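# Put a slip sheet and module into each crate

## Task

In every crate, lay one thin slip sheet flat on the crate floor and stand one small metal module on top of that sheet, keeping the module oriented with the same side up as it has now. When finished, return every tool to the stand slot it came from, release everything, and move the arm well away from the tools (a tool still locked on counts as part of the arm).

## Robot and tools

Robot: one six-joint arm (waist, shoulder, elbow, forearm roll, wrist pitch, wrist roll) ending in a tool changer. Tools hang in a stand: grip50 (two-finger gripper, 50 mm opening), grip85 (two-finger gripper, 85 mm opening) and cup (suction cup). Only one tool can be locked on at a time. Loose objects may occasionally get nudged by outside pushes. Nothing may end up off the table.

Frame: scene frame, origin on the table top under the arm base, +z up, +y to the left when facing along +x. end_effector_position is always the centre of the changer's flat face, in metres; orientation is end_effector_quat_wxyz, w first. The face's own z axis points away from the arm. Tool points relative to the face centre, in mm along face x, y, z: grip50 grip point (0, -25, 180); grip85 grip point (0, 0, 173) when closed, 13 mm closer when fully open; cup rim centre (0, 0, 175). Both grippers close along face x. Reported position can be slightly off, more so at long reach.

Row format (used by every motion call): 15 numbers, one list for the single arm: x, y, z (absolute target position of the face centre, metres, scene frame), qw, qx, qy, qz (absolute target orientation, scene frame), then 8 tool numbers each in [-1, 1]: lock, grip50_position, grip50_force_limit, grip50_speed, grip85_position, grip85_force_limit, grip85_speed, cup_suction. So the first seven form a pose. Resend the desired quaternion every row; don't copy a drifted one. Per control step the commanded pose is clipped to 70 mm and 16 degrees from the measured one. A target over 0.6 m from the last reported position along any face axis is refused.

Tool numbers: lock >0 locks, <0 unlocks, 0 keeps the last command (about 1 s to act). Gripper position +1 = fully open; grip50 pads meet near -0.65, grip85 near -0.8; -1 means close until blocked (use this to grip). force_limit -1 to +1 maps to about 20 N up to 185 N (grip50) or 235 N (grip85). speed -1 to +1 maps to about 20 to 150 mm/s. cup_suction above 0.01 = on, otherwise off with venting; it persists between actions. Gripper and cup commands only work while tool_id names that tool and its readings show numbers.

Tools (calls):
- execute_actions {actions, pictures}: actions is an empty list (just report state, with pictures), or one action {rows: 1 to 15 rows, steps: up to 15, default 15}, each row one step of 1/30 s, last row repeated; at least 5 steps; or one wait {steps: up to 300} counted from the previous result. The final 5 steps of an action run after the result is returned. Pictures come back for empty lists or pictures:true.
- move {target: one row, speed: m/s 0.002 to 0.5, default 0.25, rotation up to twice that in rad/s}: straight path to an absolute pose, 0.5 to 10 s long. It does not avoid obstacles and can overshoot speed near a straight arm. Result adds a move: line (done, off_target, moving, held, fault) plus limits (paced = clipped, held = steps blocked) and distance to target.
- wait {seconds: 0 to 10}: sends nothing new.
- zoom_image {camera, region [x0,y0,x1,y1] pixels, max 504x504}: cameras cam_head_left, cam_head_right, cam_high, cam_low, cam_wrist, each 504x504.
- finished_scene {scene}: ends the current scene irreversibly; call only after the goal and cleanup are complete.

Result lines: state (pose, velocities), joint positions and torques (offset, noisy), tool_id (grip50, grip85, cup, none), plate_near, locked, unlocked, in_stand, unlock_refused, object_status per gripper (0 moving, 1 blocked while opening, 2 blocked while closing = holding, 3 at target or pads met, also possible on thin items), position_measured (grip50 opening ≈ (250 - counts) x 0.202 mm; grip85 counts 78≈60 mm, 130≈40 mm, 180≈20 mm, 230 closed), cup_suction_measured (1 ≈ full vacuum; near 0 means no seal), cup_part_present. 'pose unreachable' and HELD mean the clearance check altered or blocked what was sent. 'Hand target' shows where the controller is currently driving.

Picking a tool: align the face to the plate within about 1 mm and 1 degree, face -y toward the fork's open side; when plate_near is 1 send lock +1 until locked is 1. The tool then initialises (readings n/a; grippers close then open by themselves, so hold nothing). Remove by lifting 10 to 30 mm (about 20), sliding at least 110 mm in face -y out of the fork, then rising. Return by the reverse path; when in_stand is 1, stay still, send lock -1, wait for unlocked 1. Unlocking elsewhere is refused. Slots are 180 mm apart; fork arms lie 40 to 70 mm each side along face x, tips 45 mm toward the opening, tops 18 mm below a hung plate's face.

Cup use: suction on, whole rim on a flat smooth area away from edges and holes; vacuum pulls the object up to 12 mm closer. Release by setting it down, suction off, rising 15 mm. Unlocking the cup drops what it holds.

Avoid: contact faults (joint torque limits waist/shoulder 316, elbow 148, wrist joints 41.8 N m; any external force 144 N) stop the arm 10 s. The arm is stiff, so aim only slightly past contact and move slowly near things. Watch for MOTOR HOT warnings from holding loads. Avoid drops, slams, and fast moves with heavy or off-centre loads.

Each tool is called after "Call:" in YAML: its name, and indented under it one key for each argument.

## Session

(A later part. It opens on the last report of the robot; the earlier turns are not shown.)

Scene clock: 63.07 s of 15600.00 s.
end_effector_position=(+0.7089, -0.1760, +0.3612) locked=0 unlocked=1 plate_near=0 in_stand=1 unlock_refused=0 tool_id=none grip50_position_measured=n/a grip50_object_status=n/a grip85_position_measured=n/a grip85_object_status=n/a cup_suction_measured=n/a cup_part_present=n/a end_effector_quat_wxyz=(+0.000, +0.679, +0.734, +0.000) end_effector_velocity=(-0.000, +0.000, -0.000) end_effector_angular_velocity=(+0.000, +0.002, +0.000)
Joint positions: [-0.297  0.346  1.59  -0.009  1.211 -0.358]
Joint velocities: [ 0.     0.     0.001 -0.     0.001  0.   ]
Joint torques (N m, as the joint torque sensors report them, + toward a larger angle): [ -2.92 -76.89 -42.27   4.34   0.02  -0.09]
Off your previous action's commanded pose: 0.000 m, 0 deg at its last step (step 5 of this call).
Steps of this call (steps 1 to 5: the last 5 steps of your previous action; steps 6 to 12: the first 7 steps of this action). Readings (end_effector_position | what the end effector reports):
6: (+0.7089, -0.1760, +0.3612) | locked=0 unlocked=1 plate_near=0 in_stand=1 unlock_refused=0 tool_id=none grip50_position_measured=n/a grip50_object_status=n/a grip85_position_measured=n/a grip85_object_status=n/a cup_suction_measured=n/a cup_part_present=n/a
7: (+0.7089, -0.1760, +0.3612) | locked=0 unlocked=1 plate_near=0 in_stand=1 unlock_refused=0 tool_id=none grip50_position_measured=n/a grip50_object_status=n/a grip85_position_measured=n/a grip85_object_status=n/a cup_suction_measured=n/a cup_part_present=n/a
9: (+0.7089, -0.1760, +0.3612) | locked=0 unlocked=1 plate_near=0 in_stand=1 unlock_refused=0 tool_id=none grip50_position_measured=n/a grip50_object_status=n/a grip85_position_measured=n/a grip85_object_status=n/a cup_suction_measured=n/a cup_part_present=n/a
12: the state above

Call:
move:
  target: [0.7089,-0.1760,0.42,0,0.6794,0.7337,0,0,1,0,0,0.9,-0.5,0.2,0]
  speed: 0.15

Call:
move:
  target: [0.6813,0.1829,0.44,0,0.6794,0.7337,0,0,1,0,0,0.9,-0.5,0.2,0]
  speed: 0.35

Scene clock: 64.30 s of 15600.00 s.
end_effector_position=(+0.7090, -0.1760, +0.4199) locked=0 unlocked=1 plate_near=0 in_stand=0 unlock_refused=0 tool_id=none grip50_position_measured=n/a grip50_object_status=n/a grip85_position_measured=n/a grip85_object_status=n/a cup_suction_measured=n/a cup_part_present=n/a end_effector_quat_wxyz=(-0.000, +0.679, +0.734, -0.000) end_effector_velocity=(-0.000, +0.000, +0.001) end_effector_angular_velocity=(+0.000, +0.000, +0.001)
Joint positions: [-0.297  0.317  1.519 -0.008  1.311 -0.358]
Joint velocities: [ 0.    -0.001 -0.002 -0.     0.003 -0.001]
Joint torques (N m, as the joint torque sensors report them, + toward a larger angle): [ -2.57 -74.87 -43.26   4.5   -0.19   0.02]
Hand target: +0.709, -0.176, +0.420; +0.000, +0.679, +0.734, -0.000
Off your previous action's commanded pose: 0.000 m, 0 deg at its last step (step 5 of this call).
Off the commanded pose: 0.000 m, 0 deg.
Kept back: nothing.
move: done

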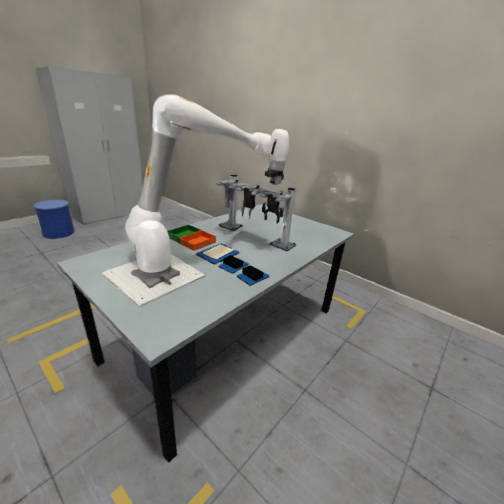

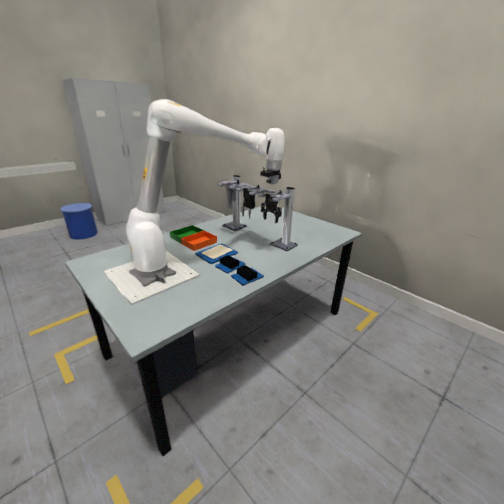

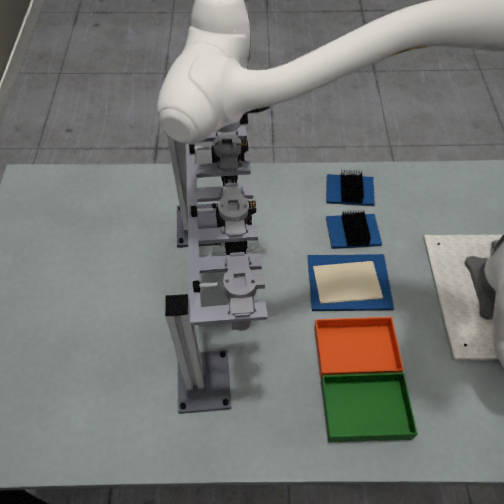

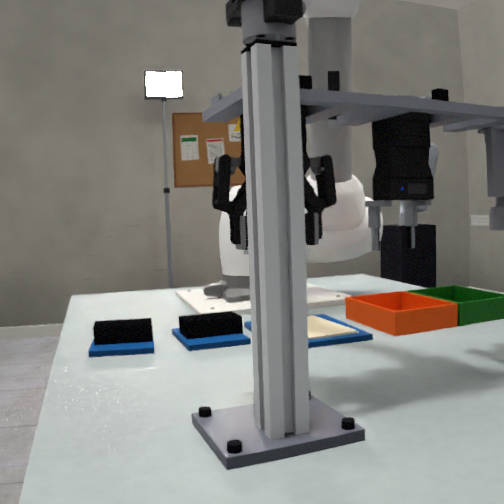

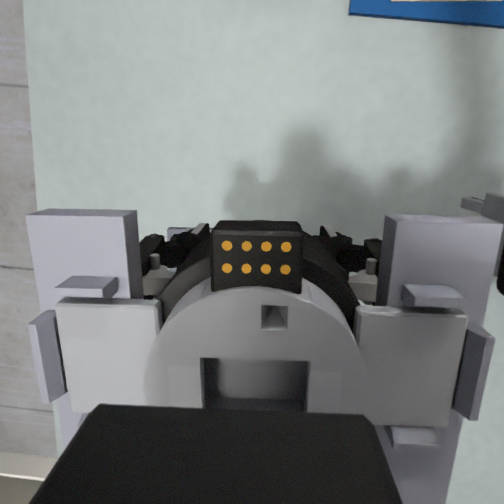

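Scene clock: 65.87 s of 15600.00 s.
end_effector_position=(+0.6819, +0.1832, +0.4400) locked=0 unlocked=1 plate_near=0 in_stand=0 unlock_refused=0 tool_id=none grip50_position_measured=n/a grip50_object_status=n/a grip85_position_measured=n/a grip85_object_status=n/a cup_suction_measured=n/a cup_part_present=n/a end_effector_quat_wxyz=(+0.000, +0.679, +0.734, +0.000) end_effector_velocity=(-0.000, +0.001, +0.000) end_effector_angular_velocity=(-0.000, +0.001, +0.000)
Joint positions: [ 0.205  0.275  1.542 -0.005  1.332  0.142]
Joint velocities: [ 0.002  0.    -0.001 -0.     0.002  0.001]
Joint torques (N m, as the joint torque sensors report them, + toward a larger angle): [ -1.68 -70.87 -43.57   4.44   0.02  -0.2 ]
Hand target: +0.682, +0.183, +0.440; +0.000, +0.679, +0.734, +0.000
Off the commanded pose: 0.001 m, 0 deg.
Kept back: nothing.
move: done

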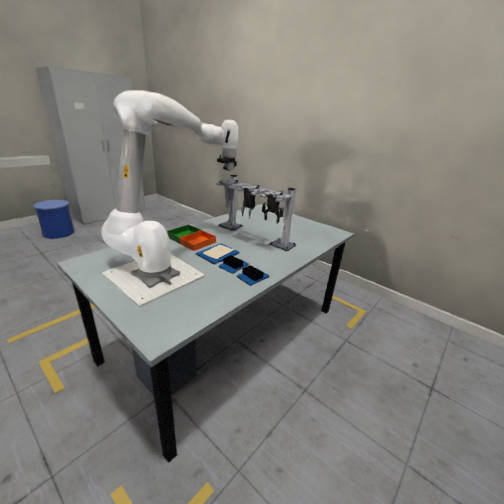

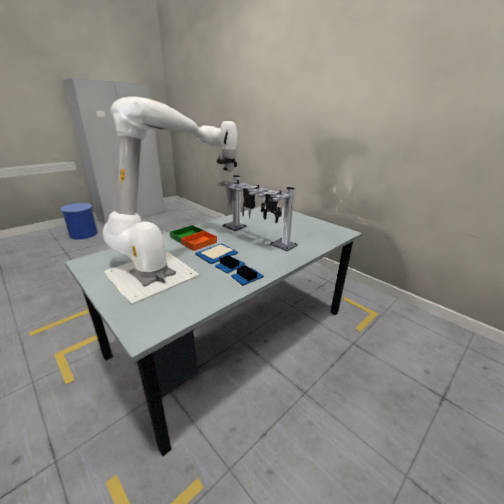

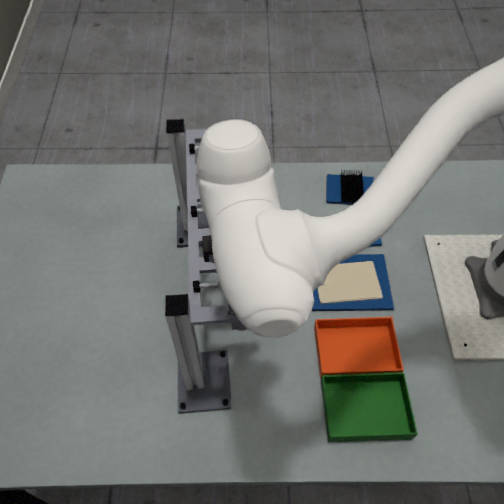

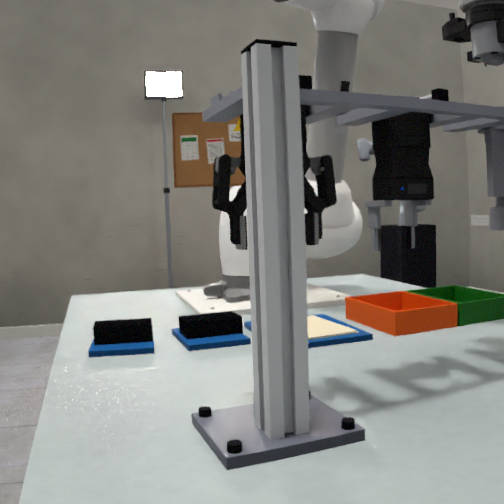

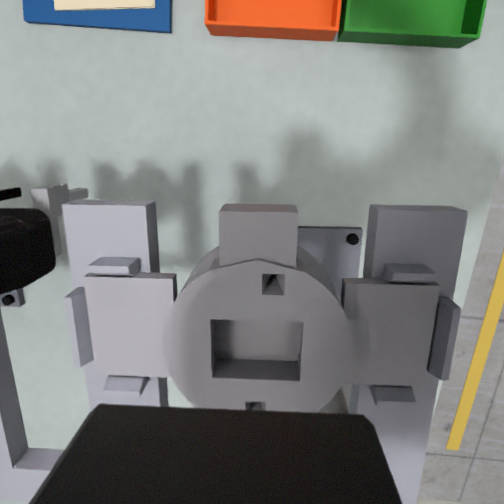

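Call:
zoom_image:
  camera: "cam_wrist"
  region: [170,250,350,410]

Region (170, 250, 350, 410) of cam_wrist's 504x504 image, scaled by 2.800, with more detail than that image has.

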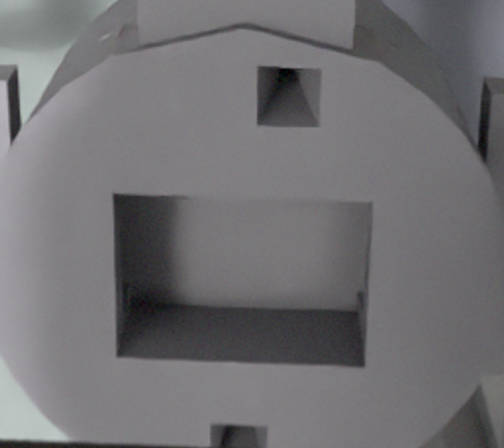

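Call:
move:
  target: [0.6814,0.1836,0.366,0,0.6794,0.7337,0,0,1,0,0,0.9,-0.5,0.2,0]
  speed: 0.1

Call:
move:
  target: [0.6814,0.1836,0.3611,0,0.6794,0.7337,0,0,1,0,0,0.9,-0.5,0.2,0]
  speed: 0.008

Scene clock: 67.47 s of 15600.00 s.
end_effector_position=(+0.6813, +0.1836, +0.3661) locked=0 unlocked=1 plate_near=0 in_stand=0 unlock_refused=0 tool_id=none grip50_position_measured=n/a grip50_object_status=n/a grip85_position_measured=n/a grip85_object_status=n/a cup_suction_measured=n/a cup_part_present=n/a end_effector_quat_wxyz=(-0.000, +0.679, +0.734, +0.000) end_effector_velocity=(-0.000, -0.000, -0.001) end_effector_angular_velocity=(-0.000, +0.001, +0.000)
Joint positions: [ 0.205  0.31   1.635 -0.005  1.206  0.143]
Joint velocities: [-0.    -0.     0.002 -0.    -0.001 -0.   ]
Joint torques (N m, as the joint torque sensors report them, + toward a larger angle): [ -2.54 -73.72 -41.92   4.32  -0.02  -0.05]
Hand target: +0.681, +0.184, +0.366; -0.000, +0.679, +0.734, +0.000
Off the commanded pose: 0.000 m, 0 deg.
Kept back: nothing.
move: done

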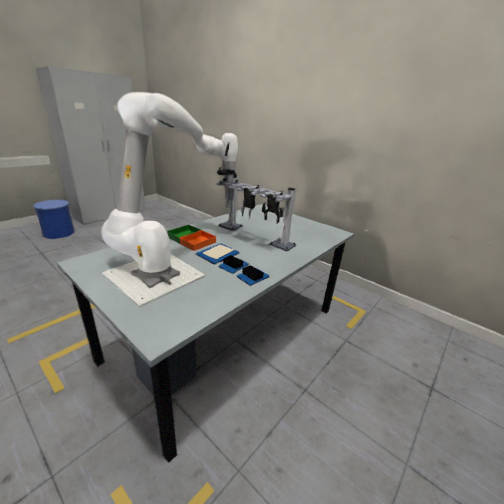

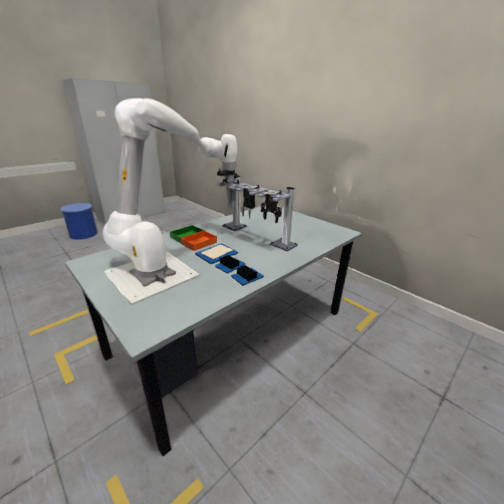

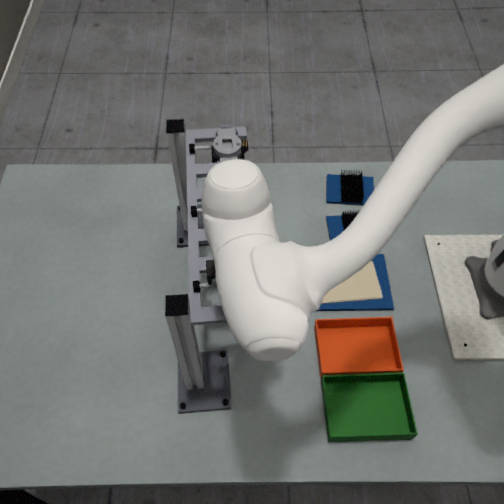

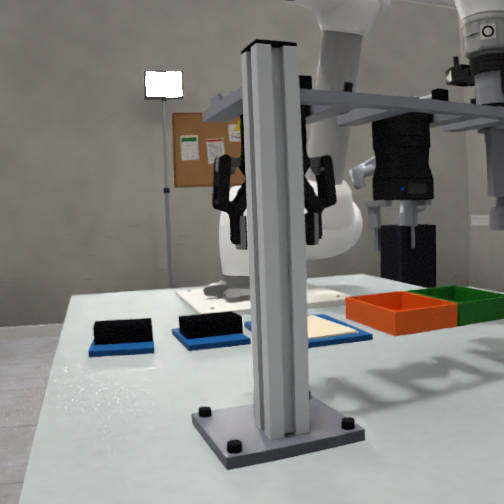

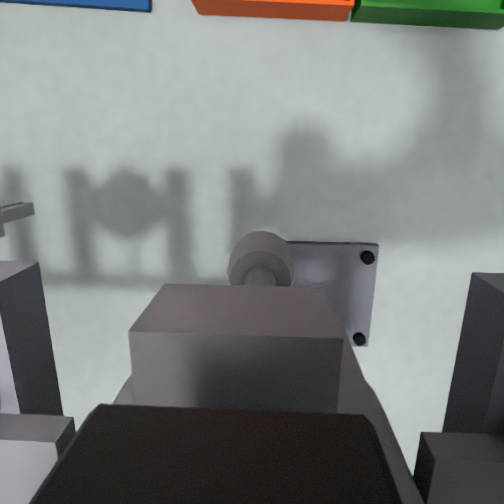

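Scene clock: 68.30 s of 15600.00 s.
end_effector_position=(+0.6814, +0.1836, +0.3611) locked=0 unlocked=1 plate_near=1 in_stand=1 unlock_refused=0 tool_id=none grip50_position_measured=n/a grip50_object_status=n/a grip85_position_measured=n/a grip85_object_status=n/a cup_suction_measured=n/a cup_part_present=n/a end_effector_quat_wxyz=(+0.000, +0.679, +0.734, +0.000) end_effector_velocity=(+0.000, +0.000, -0.001) end_effector_angular_velocity=(+0.000, -0.001, +0.000)
Joint positions: [ 0.205  0.313  1.64  -0.005  1.197  0.143]
Joint velocities: [ 0.     0.001  0.001  0.    -0.002  0.   ]
Joint torques (N m, as the joint torque sensors report them, + toward a larger angle): [ -2.08 -71.84 -42.03   4.54  -0.21   0.  ]
Hand target: +0.681, +0.184, +0.361; -0.000, +0.679, +0.734, +0.000
Off the commanded pose: 0.000 m, 0 deg.
Kept back: nothing.
move: done

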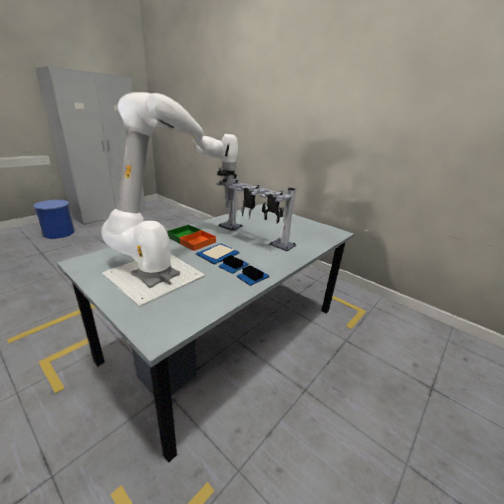

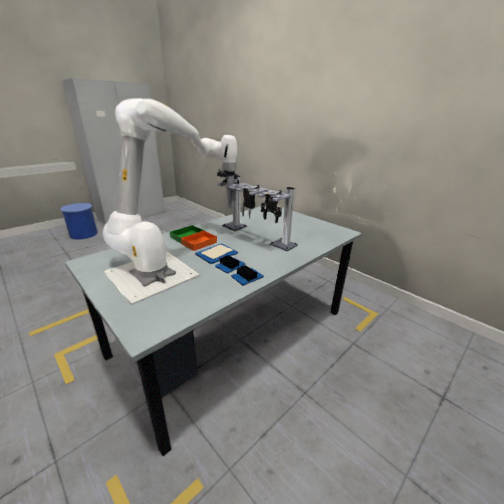

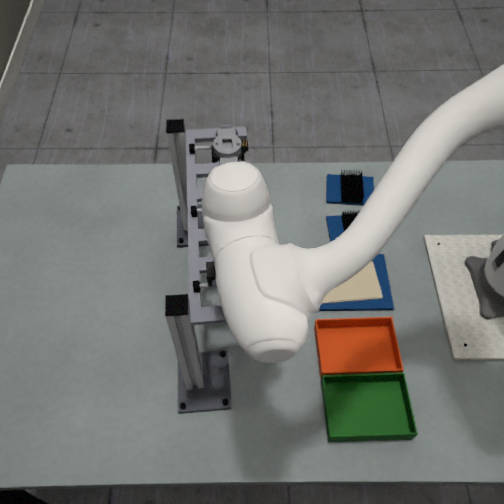

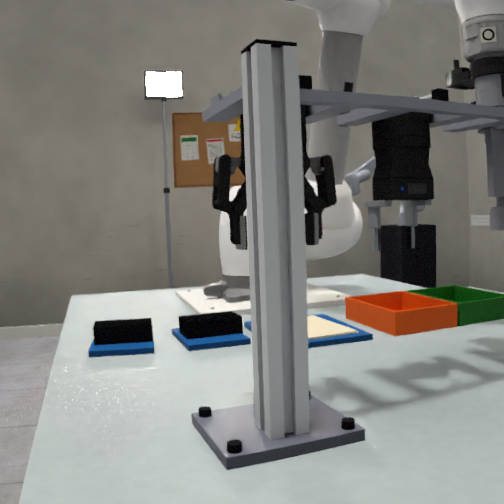

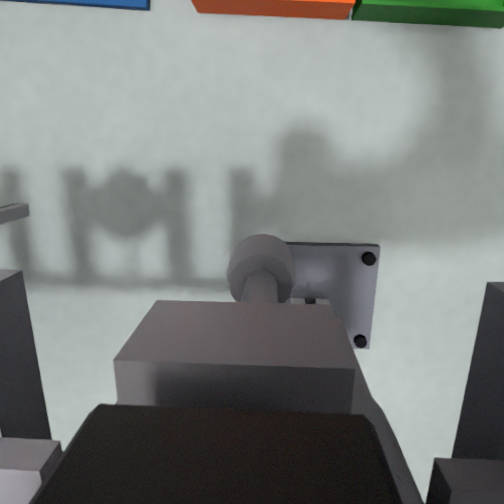

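plate_near=1. Lock.

Call:
execute_actions:
  actions:
    - {"rows":[[0.6814,0.1836,0.3611,0,0.6794,0.7337,0,1,1,0,0,0.9,-0.5,0.2,0]],"steps":15}

Call:
execute_actions:
  actions:
    - {"rows":[[0.6814,0.1836,0.3611,0,0.6794,0.7337,0,1,1,0,0,0.9,-0.5,0.2,0]],"steps":15}

Call:
execute_actions:
  actions:
    - {"rows":[[0.6814,0.1836,0.3611,0,0.6794,0.7337,0,1,1,0,0,0.9,-0.5,0.2,0]],"steps":10}

Scene clock: 68.90 s of 15600.00 s.
end_effector_position=(+0.6814, +0.1836, +0.3611) locked=0 unlocked=0 plate_near=1 in_stand=1 unlock_refused=0 tool_id=none grip50_position_measured=n/a grip50_object_status=n/a grip85_position_measured=n/a grip85_object_status=n/a cup_suction_measured=n/a cup_part_present=n/a end_effector_quat_wxyz=(-0.000, +0.679, +0.734, -0.000) end_effector_velocity=(-0.000, -0.000, +0.001) end_effector_angular_velocity=(+0.000, -0.000, -0.000)
Joint positions: [ 0.205  0.313  1.64  -0.005  1.197  0.143]
Joint velocities: [-0.    -0.001 -0.    -0.     0.001  0.   ]
Joint torques (N m, as the joint torque sensors report them, + toward a larger angle): [ -3.15 -71.77 -42.06   4.18  -0.32  -0.08]
Steps of this call (steps 1 to 8: nothing new was sent; steps 9 to 18: the first 10 steps of this action). Readings (end_effector_position | what the end effector reports):
9: (+0.6814, +0.1836, +0.3611) | locked=0 unlocked=0 plate_near=1 in_stand=1 unlock_refused=0 tool_id=none grip50_position_measured=n/a grip50_object_status=n/a grip85_position_measured=n/a grip85_object_status=n/a cup_suction_measured=n/a cup_part_present=n/a
10: (+0.6814, +0.1836, +0.3611) | locked=0 unlocked=0 plate_near=1 in_stand=1 unlock_refused=0 tool_id=none grip50_position_measured=n/a grip50_object_status=n/a grip85_position_measured=n/a grip85_object_status=n/a cup_suction_measured=n/a cup_part_present=n/a
12: (+0.6814, +0.1836, +0.3611) | locked=0 unlocked=0 plate_near=1 in_stand=1 unlock_refused=0 tool_id=none grip50_position_measured=n/a grip50_object_status=n/a grip85_position_measured=n/a grip85_object_status=n/a cup_suction_measured=n/a cup_part_present=n/a
16: (+0.6814, +0.1836, +0.3611) | locked=0 unlocked=0 plate_near=1 in_stand=1 unlock_refused=0 tool_id=none grip50_position_measured=n/a grip50_object_status=n/a grip85_position_measured=n/a grip85_object_status=n/a cup_suction_measured=n/a cup_part_present=n/a
18: the state above

Scene clock: 69.40 s of 15600.00 s.
end_effector_position=(+0.6814, +0.1836, +0.3610) locked=1 unlocked=0 plate_near=1 in_stand=1 unlock_refused=0 tool_id=cup grip50_position_measured=n/a grip50_object_status=n/a grip85_position_measured=n/a grip85_object_status=n/a cup_suction_measured=n/a cup_part_present=n/a end_effector_quat_wxyz=(-0.000, +0.679, +0.734, -0.000) end_effector_velocity=(+0.000, +0.000, +0.002) end_effector_angular_velocity=(+0.000, -0.002, +0.000)
Joint positions: [ 0.205  0.313  1.64  -0.005  1.197  0.143]
Joint velocities: [ 0.    -0.001 -0.001 -0.    -0.     0.   ]
Joint torques (N m, as the joint torque sensors report them, + toward a larger angle): [ -3.37 -79.   -46.67   4.23   0.05   0.02]
Off your previous action's commanded pose: 0.000 m, 0 deg at its last step (step 5 of this call).
Steps of this call (steps 1 to 5: the last 5 steps of your previous action; steps 6 to 15: the first 10 steps of this action). Readings (end_effector_position | what the end effector reports):
6: (+0.6814, +0.1836, +0.3610) | locked=0 unlocked=0 plate_near=1 in_stand=1 unlock_refused=0 tool_id=none grip50_position_measured=n/a grip50_object_status=n/a grip85_position_measured=n/a grip85_object_status=n/a cup_suction_measured=n/a cup_part_present=n/a
7: (+0.6814, +0.1836, +0.3610) | locked=0 unlocked=0 plate_near=1 in_stand=1 unlock_refused=0 tool_id=none grip50_position_measured=n/a grip50_object_status=n/a grip85_position_measured=n/a grip85_object_status=n/a cup_suction_measured=n/a cup_part_present=n/a
9: (+0.6814, +0.1836, +0.3610) | locked=0 unlocked=0 plate_near=1 in_stand=1 unlock_refused=0 tool_id=none grip50_position_measured=n/a grip50_object_status=n/a grip85_position_measured=n/a grip85_object_status=n/a cup_suction_measured=n/a cup_part_present=n/a
13: (+0.6814, +0.1836, +0.3610) | locked=0 unlocked=0 plate_near=1 in_stand=1 unlock_refused=0 tool_id=none grip50_position_measured=n/a grip50_object_status=n/a grip85_position_measured=n/a grip85_object_status=n/a cup_suction_measured=n/a cup_part_present=n/a
15: the state above

Scene clock: 69.73 s of 15600.00 s.
end_effector_position=(+0.6814, +0.1836, +0.3611) locked=1 unlocked=0 plate_near=1 in_stand=1 unlock_refused=0 tool_id=cup grip50_position_measured=n/a grip50_object_status=n/a grip85_position_measured=n/a grip85_object_status=n/a cup_suction_measured=n/a cup_part_present=n/a end_effector_quat_wxyz=(+0.000, +0.679, +0.734, -0.000) end_effector_velocity=(+0.000, +0.000, -0.000) end_effector_angular_velocity=(+0.000, -0.001, +0.001)
Joint positions: [ 0.205  0.313  1.64  -0.005  1.197  0.143]
Joint velocities: [ 0.     0.    -0.     0.    -0.001 -0.001]
Joint torques (N m, as the joint torque sensors report them, + toward a larger angle): [ -3.34 -78.61 -46.26   4.33  -0.05  -0.09]
Off your previous action's commanded pose: 0.000 m, 0 deg at its last step (step 5 of this call).
Steps of this call (steps 1 to 5: the last 5 steps of your previous action; steps 6 to 10: the first 5 steps of this action). Readings (end_effector_position | what the end effector reports):
6: (+0.6814, +0.1836, +0.3611) | locked=1 unlocked=0 plate_near=1 in_stand=1 unlock_refused=0 tool_id=cup grip50_position_measured=n/a grip50_object_status=n/a grip85_position_measured=n/a grip85_object_status=n/a cup_suction_measured=n/a cup_part_present=n/a
7: (+0.6814, +0.1836, +0.3611) | locked=1 unlocked=0 plate_near=1 in_stand=1 unlock_refused=0 tool_id=cup grip50_position_measured=n/a grip50_object_status=n/a grip85_position_measured=n/a grip85_object_status=n/a cup_suction_measured=n/a cup_part_present=n/a
9: (+0.6814, +0.1836, +0.3611) | locked=1 unlocked=0 plate_near=1 in_stand=1 unlock_refused=0 tool_id=cup grip50_position_measured=n/a grip50_object_status=n/a grip85_position_measured=n/a grip85_object_status=n/a cup_suction_measured=n/a cup_part_present=n/a
10: the state above

Call:
move:
  target: [0.6814,0.1836,0.381,0,0.6794,0.7337,0,0,1,0,0,0.9,-0.5,0.2,0]
  speed: 0.06

Call:
move:
  target: [0.5518,0.1736,0.381,0,0.6794,0.7337,0,0,1,0,0,0.9,-0.5,0.2,0]
  speed: 0.15

Scene clock: 70.90 s of 15600.00 s.
end_effector_position=(+0.6814, +0.1836, +0.3809) locked=1 unlocked=0 plate_near=1 in_stand=0 unlock_refused=0 tool_id=cup grip50_position_measured=n/a grip50_object_status=n/a grip85_position_measured=n/a grip85_object_status=n/a cup_suction_measured=0.00 cup_part_present=0 end_effector_quat_wxyz=(+0.000, +0.679, +0.734, -0.000) end_effector_velocity=(+0.000, +0.000, +0.000) end_effector_angular_velocity=(-0.000, +0.001, -0.000)
Joint positions: [ 0.205  0.302  1.617 -0.005  1.231  0.143]
Joint velocities: [ 0.     0.001 -0.001 -0.     0.002  0.   ]
Joint torques (N m, as the joint torque sensors report them, + toward a larger angle): [ -3.24 -77.94 -47.24   4.31   0.2   -0.01]
Hand target: +0.681, +0.184, +0.381; +0.000, +0.679, +0.734, -0.000
Off your previous action's commanded pose: 0.000 m, 0 deg at its last step (step 5 of this call).
Off the commanded pose: 0.000 m, 0 deg.
Kept back: nothing.
move: done

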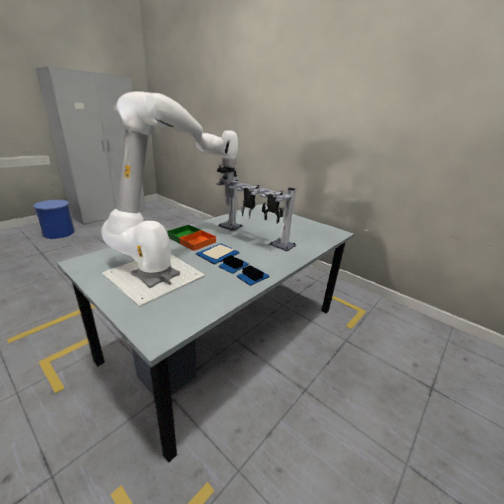

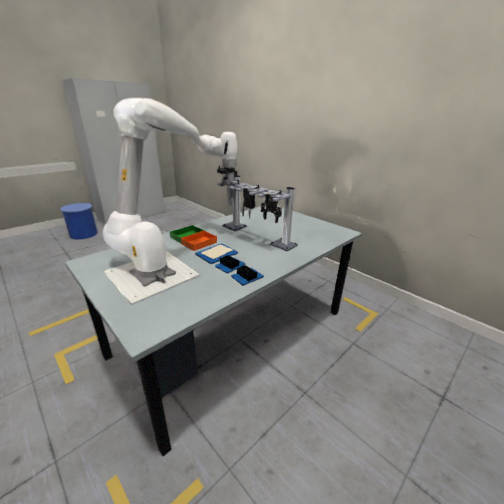

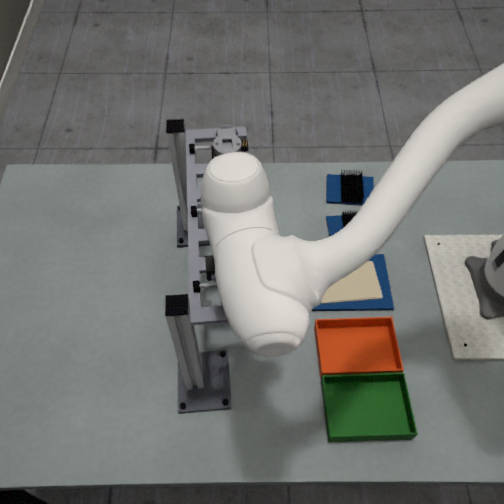

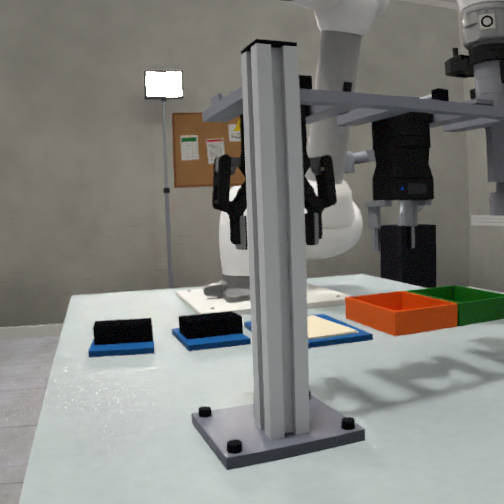

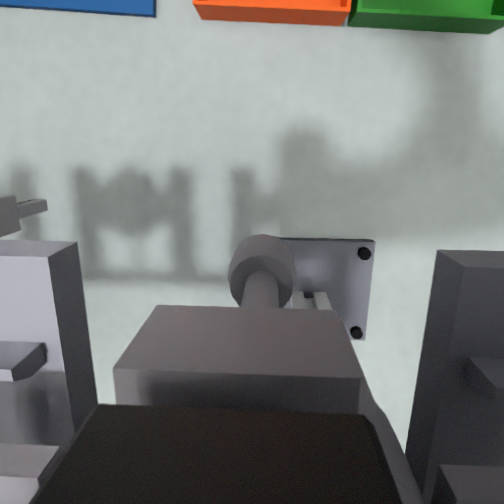

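Scene clock: 72.17 s of 15600.00 s.
end_effector_position=(+0.5519, +0.1738, +0.3812) locked=1 unlocked=0 plate_near=1 in_stand=0 unlock_refused=0 tool_id=cup grip50_position_measured=n/a grip50_object_status=n/a grip85_position_measured=n/a grip85_object_status=n/a cup_suction_measured=0.00 cup_part_present=0 end_effector_quat_wxyz=(-0.000, +0.679, +0.734, +0.000) end_effector_velocity=(-0.001, +0.000, -0.000) end_effector_angular_velocity=(-0.000, +0.001, +0.000)
Joint positions: [ 0.237  0.107  1.857 -0.005  1.187  0.175]
Joint velocities: [ 0.001 -0.001  0.002  0.     0.001  0.   ]
Joint torques (N m, as the joint torque sensors report them, + toward a larger angle): [ -3.56 -55.75 -46.9    4.3   -0.08  -0.06]
Hand target: +0.552, +0.174, +0.381; -0.000, +0.679, +0.734, +0.000
Off the commanded pose: 0.000 m, 0 deg.
Kept back: nothing.
move: done

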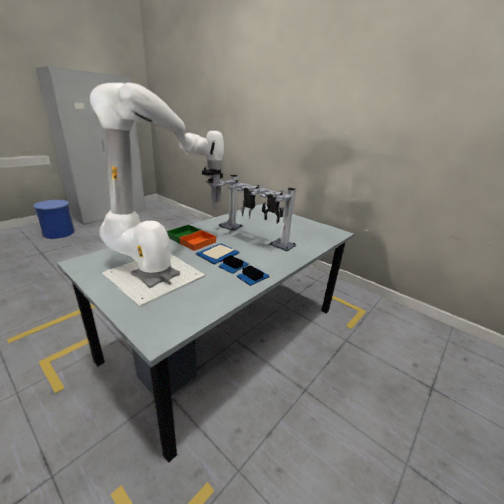

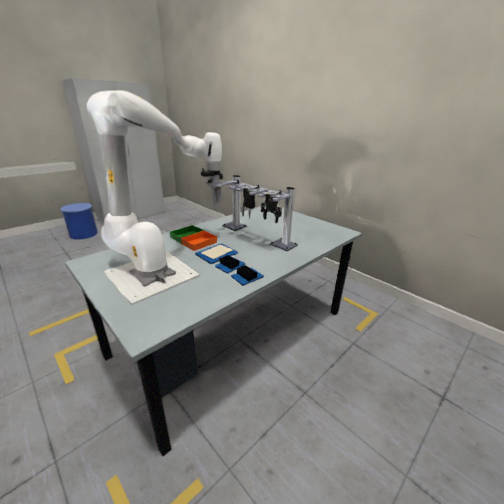

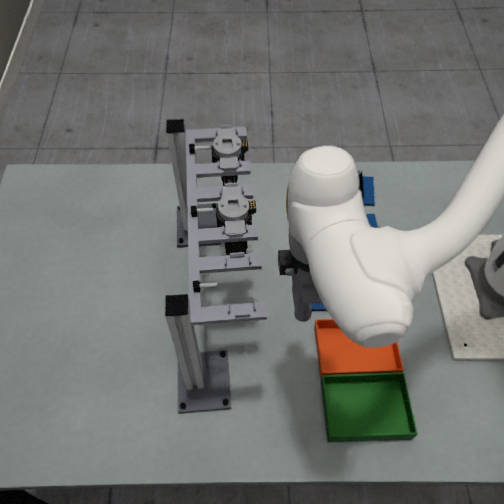

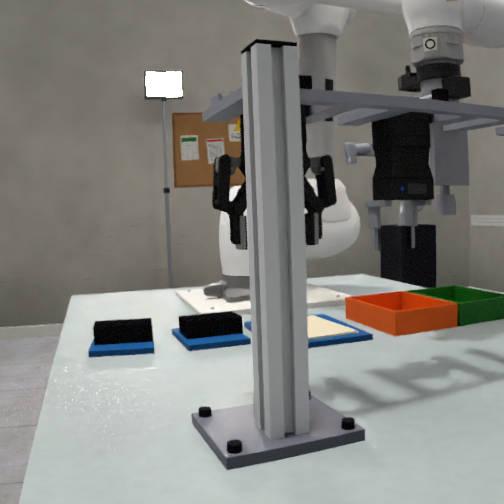

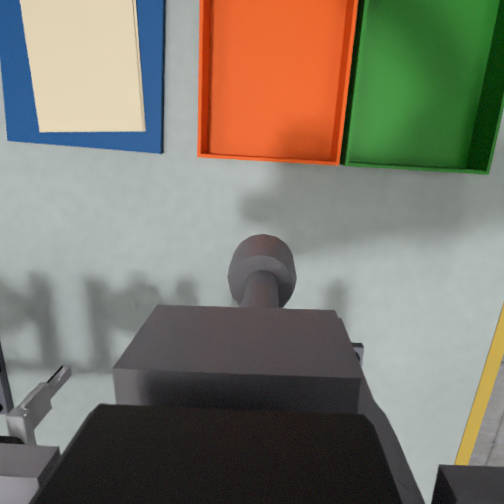

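Call:
move:
  target: [0.41,-0.015,0.27,0,0.6794,0.7337,0,0,1,0,0,0.9,-0.5,0.2,0]
  speed: 0.3

Scene clock: 73.80 s of 15600.00 s.
end_effector_position=(+0.4096, -0.0150, +0.2702) locked=1 unlocked=0 plate_near=1 in_stand=0 unlock_refused=0 tool_id=cup grip50_position_measured=n/a grip50_object_status=n/a grip85_position_measured=n/a grip85_object_status=n/a cup_suction_measured=0.00 cup_part_present=0 end_effector_quat_wxyz=(-0.000, +0.679, +0.734, -0.000) end_effector_velocity=(-0.000, -0.001, -0.000) end_effector_angular_velocity=(+0.000, -0.001, +0.000)
Joint positions: [-0.126 -0.07   2.26  -0.009  0.958 -0.185]
Joint velocities: [-0.002 -0.001  0.001  0.    -0.002 -0.003]
Joint torques (N m, as the joint torque sensors report them, + toward a larger angle): [ -0.97 -30.95 -40.75   3.88  -0.04   0.19]
Hand target: +0.410, -0.015, +0.270; -0.000, +0.679, +0.734, -0.000
Off the commanded pose: 0.000 m, 0 deg.
Kept back: nothing.
move: done

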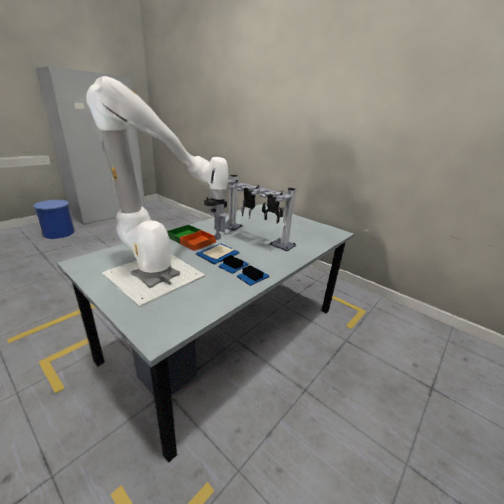

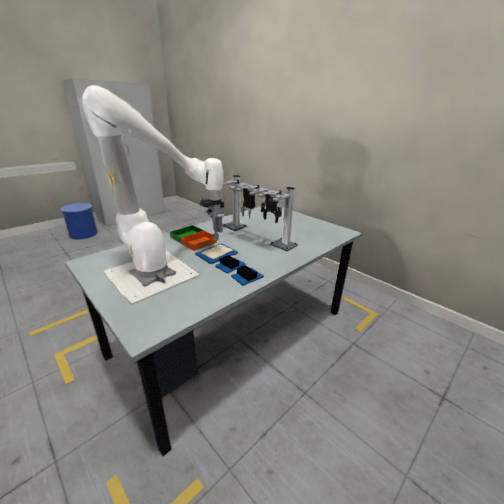

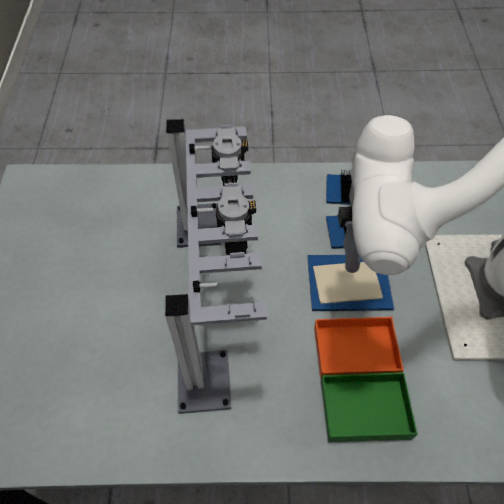

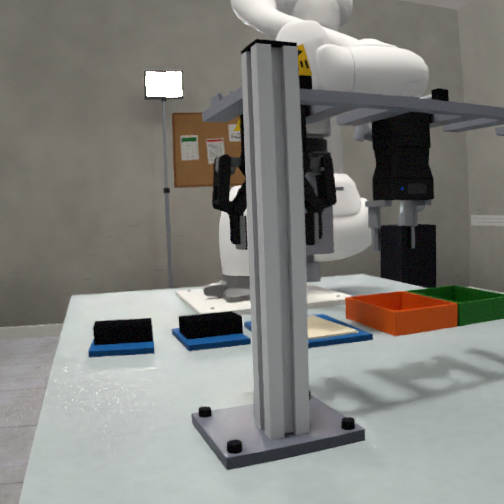

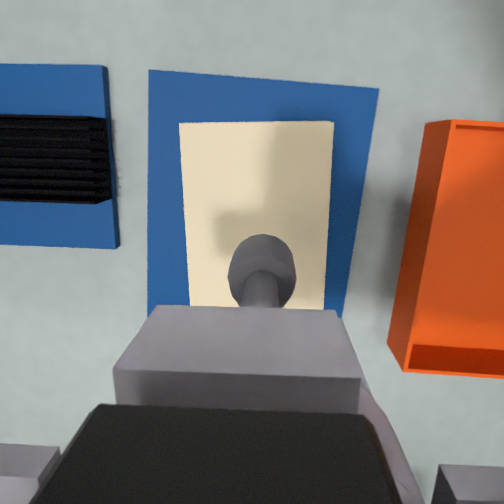

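Call:
zoom_image:
  camera: "cam_wrist"
  region: [130,60,400,330]

Region (130, 60, 400, 330) of cam_wrist's 504x504 image, scaled by 1.867, with more detail than that image has.

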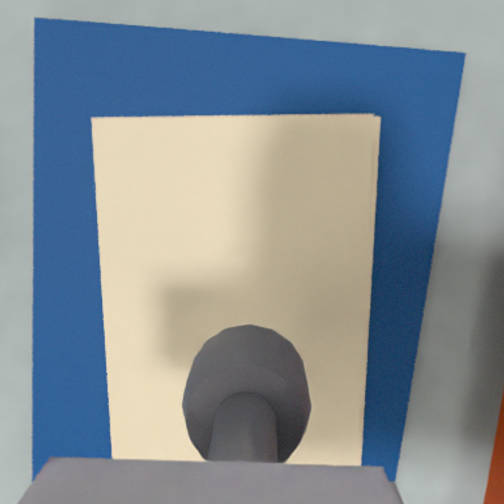

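Call:
move:
  target: [0.4105,-0.0185,0.197,0,0.6698,0.7426,0,0,1,0,0,0.9,-0.5,0.2,0]
  speed: 0.15

Call:
move:
  target: [0.4105,-0.0185,0.190,0,0.6698,0.7426,0,0,1,0,0,0.9,-0.5,0.2,1]
  speed: 0.012

Scene clock: 75.93 s of 15600.00 s.
end_effector_position=(+0.4104, -0.0185, +0.1971) locked=1 unlocked=0 plate_near=1 in_stand=0 unlock_refused=0 tool_id=cup grip50_position_measured=n/a grip50_object_status=n/a grip85_position_measured=n/a grip85_object_status=n/a cup_suction_measured=0.00 cup_part_present=0 end_effector_quat_wxyz=(-0.000, +0.670, +0.743, +0.000) end_effector_velocity=(+0.000, -0.000, -0.001) end_effector_angular_velocity=(+0.000, -0.001, -0.000)
Joint positions: [-0.135  0.033  2.333 -0.01   0.782 -0.219]
Joint velocities: [-0.     0.001  0.001  0.    -0.003 -0.   ]
Joint torques (N m, as the joint torque sensors report them, + toward a larger angle): [ -3.37 -37.89 -34.7    3.27   0.15  -0.19]
Hand target: +0.410, -0.018, +0.197; -0.000, +0.670, +0.743, +0.000
Off the commanded pose: 0.000 m, 0 deg.
Kept back: nothing.
move: done

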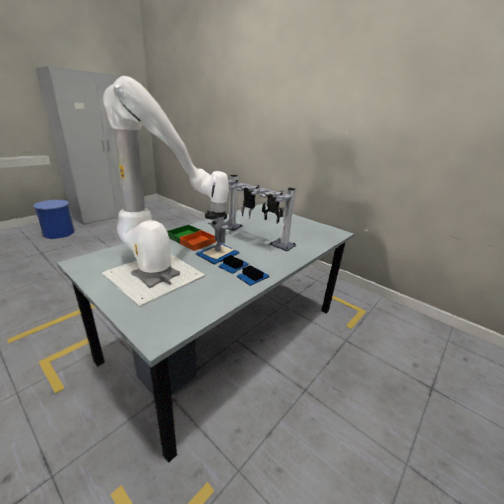

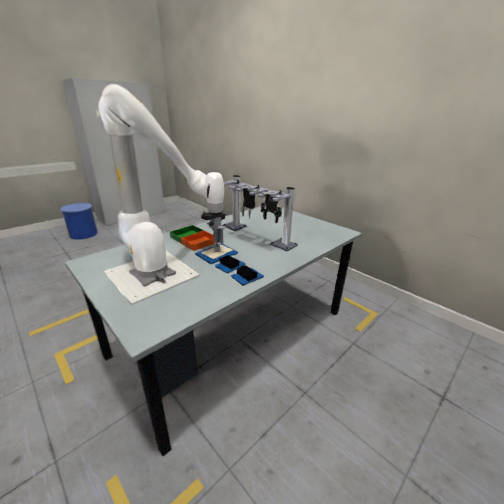

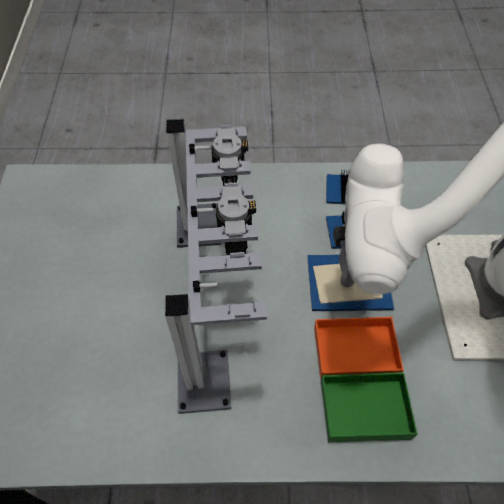

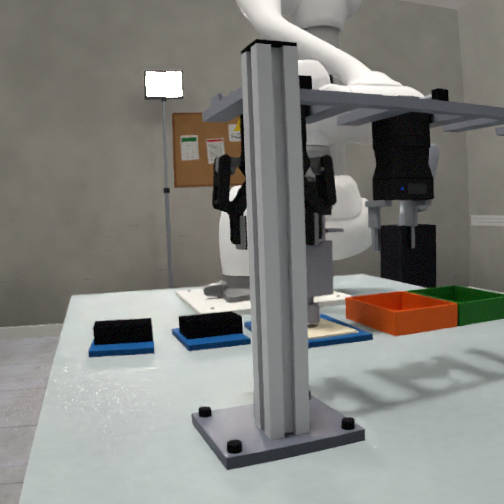

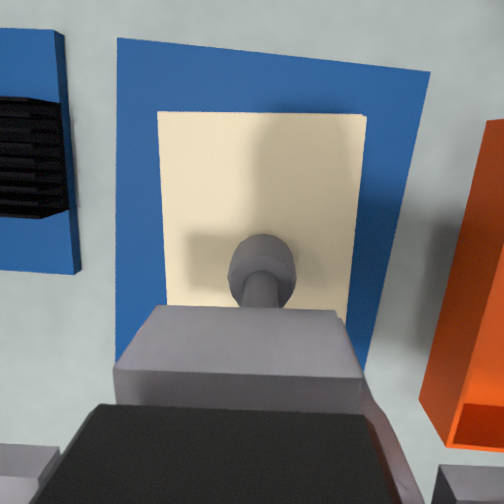

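Scene clock: 76.73 s of 15600.00 s.
end_effector_position=(+0.4105, -0.0185, +0.1901) locked=1 unlocked=0 plate_near=1 in_stand=0 unlock_refused=0 tool_id=cup grip50_position_measured=n/a grip50_object_status=n/a grip85_position_measured=n/a grip85_object_status=n/a cup_suction_measured=0.14 cup_part_present=0 end_effector_quat_wxyz=(-0.000, +0.670, +0.743, +0.000) end_effector_velocity=(-0.000, +0.000, -0.001) end_effector_angular_velocity=(+0.000, +0.001, +0.001)
Joint positions: [-0.135  0.044  2.339 -0.01   0.765 -0.218]
Joint velocities: [ 0.     0.001  0.001 -0.    -0.    -0.001]
Joint torques (N m, as the joint torque sensors report them, + toward a larger angle): [ -2.77 -36.74 -34.7    3.19  -0.08  -0.1 ]
Hand target: +0.410, -0.018, +0.190; -0.000, +0.670, +0.743, +0.000
Off the commanded pose: 0.000 m, 0 deg.
Kept back: nothing.
move: done

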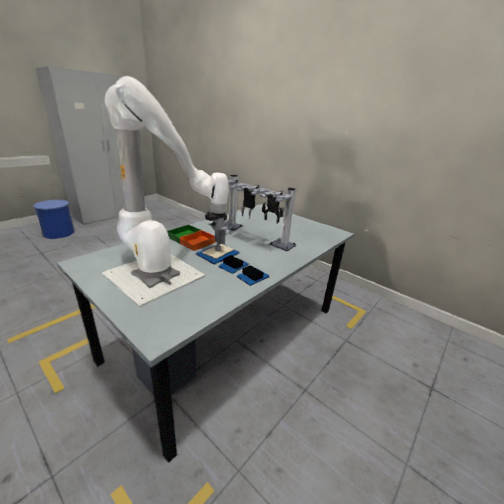

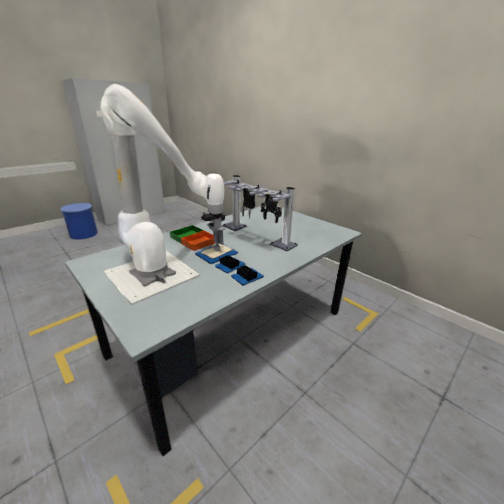

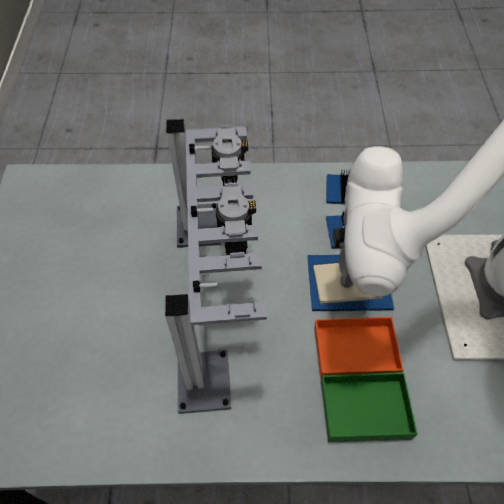

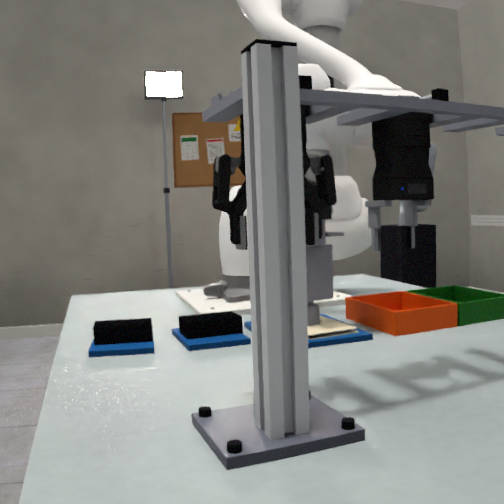

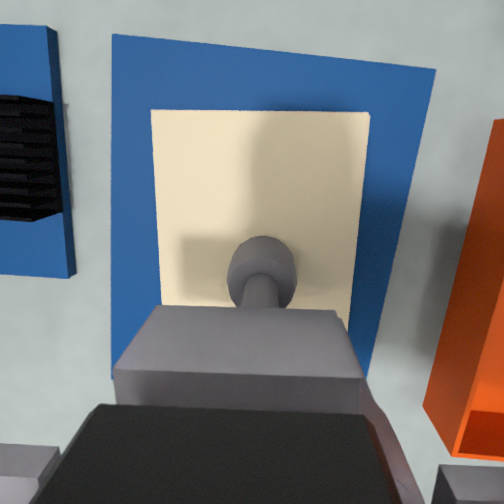

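Sealing started.

Call:
execute_actions:
  actions:
    - {"rows":[[0.4105,-0.0185,0.1895,0,0.6698,0.7426,0,0,1,0,0,0.9,-0.5,0.2,1]],"steps":15}

Scene clock: 77.20 s of 15600.00 s.
end_effector_position=(+0.4105, -0.0185, +0.1895) locked=1 unlocked=0 plate_near=1 in_stand=0 unlock_refused=0 tool_id=cup grip50_position_measured=n/a grip50_object_status=n/a grip85_position_measured=n/a grip85_object_status=n/a cup_suction_measured=0.93 cup_part_present=1 end_effector_quat_wxyz=(-0.000, +0.670, +0.743, +0.000) end_effector_velocity=(-0.000, -0.000, +0.000) end_effector_angular_velocity=(-0.000, -0.001, -0.000)
Joint positions: [-0.135  0.045  2.339 -0.01   0.764 -0.218]
Joint velocities: [-0.    -0.001  0.     0.    -0.001 -0.   ]
Joint torques (N m, as the joint torque sensors report them, + toward a larger angle): [ -2.93 -37.31 -34.35   3.16   0.08  -0.03]
Steps of this call (steps 1 to 4: nothing new was sent; steps 5 to 14: the first 10 steps of this action). Readings (end_effector_position | what the end effector reports):
5: (+0.4105, -0.0185, +0.1900) | locked=1 unlocked=0 plate_near=1 in_stand=0 unlock_refused=0 tool_id=cup grip50_position_measured=n/a grip50_object_status=n/a grip85_position_measured=n/a grip85_object_status=n/a cup_suction_measured=0.78 cup_part_present=1
6: (+0.4105, -0.0185, +0.1898) | locked=1 unlocked=0 plate_near=1 in_stand=0 unlock_refused=0 tool_id=cup grip50_position_measured=n/a grip50_object_status=n/a grip85_position_measured=n/a grip85_object_status=n/a cup_suction_measured=0.83 cup_part_present=1
8: (+0.4105, -0.0185, +0.1896) | locked=1 unlocked=0 plate_near=1 in_stand=0 unlock_refused=0 tool_id=cup grip50_position_measured=n/a grip50_object_status=n/a grip85_position_measured=n/a grip85_object_status=n/a cup_suction_measured=0.88 cup_part_present=1
12: (+0.4105, -0.0185, +0.1895) | locked=1 unlocked=0 plate_near=1 in_stand=0 unlock_refused=0 tool_id=cup grip50_position_measured=n/a grip50_object_status=n/a grip85_position_measured=n/a grip85_object_status=n/a cup_suction_measured=0.91 cup_part_present=1
14: the state above


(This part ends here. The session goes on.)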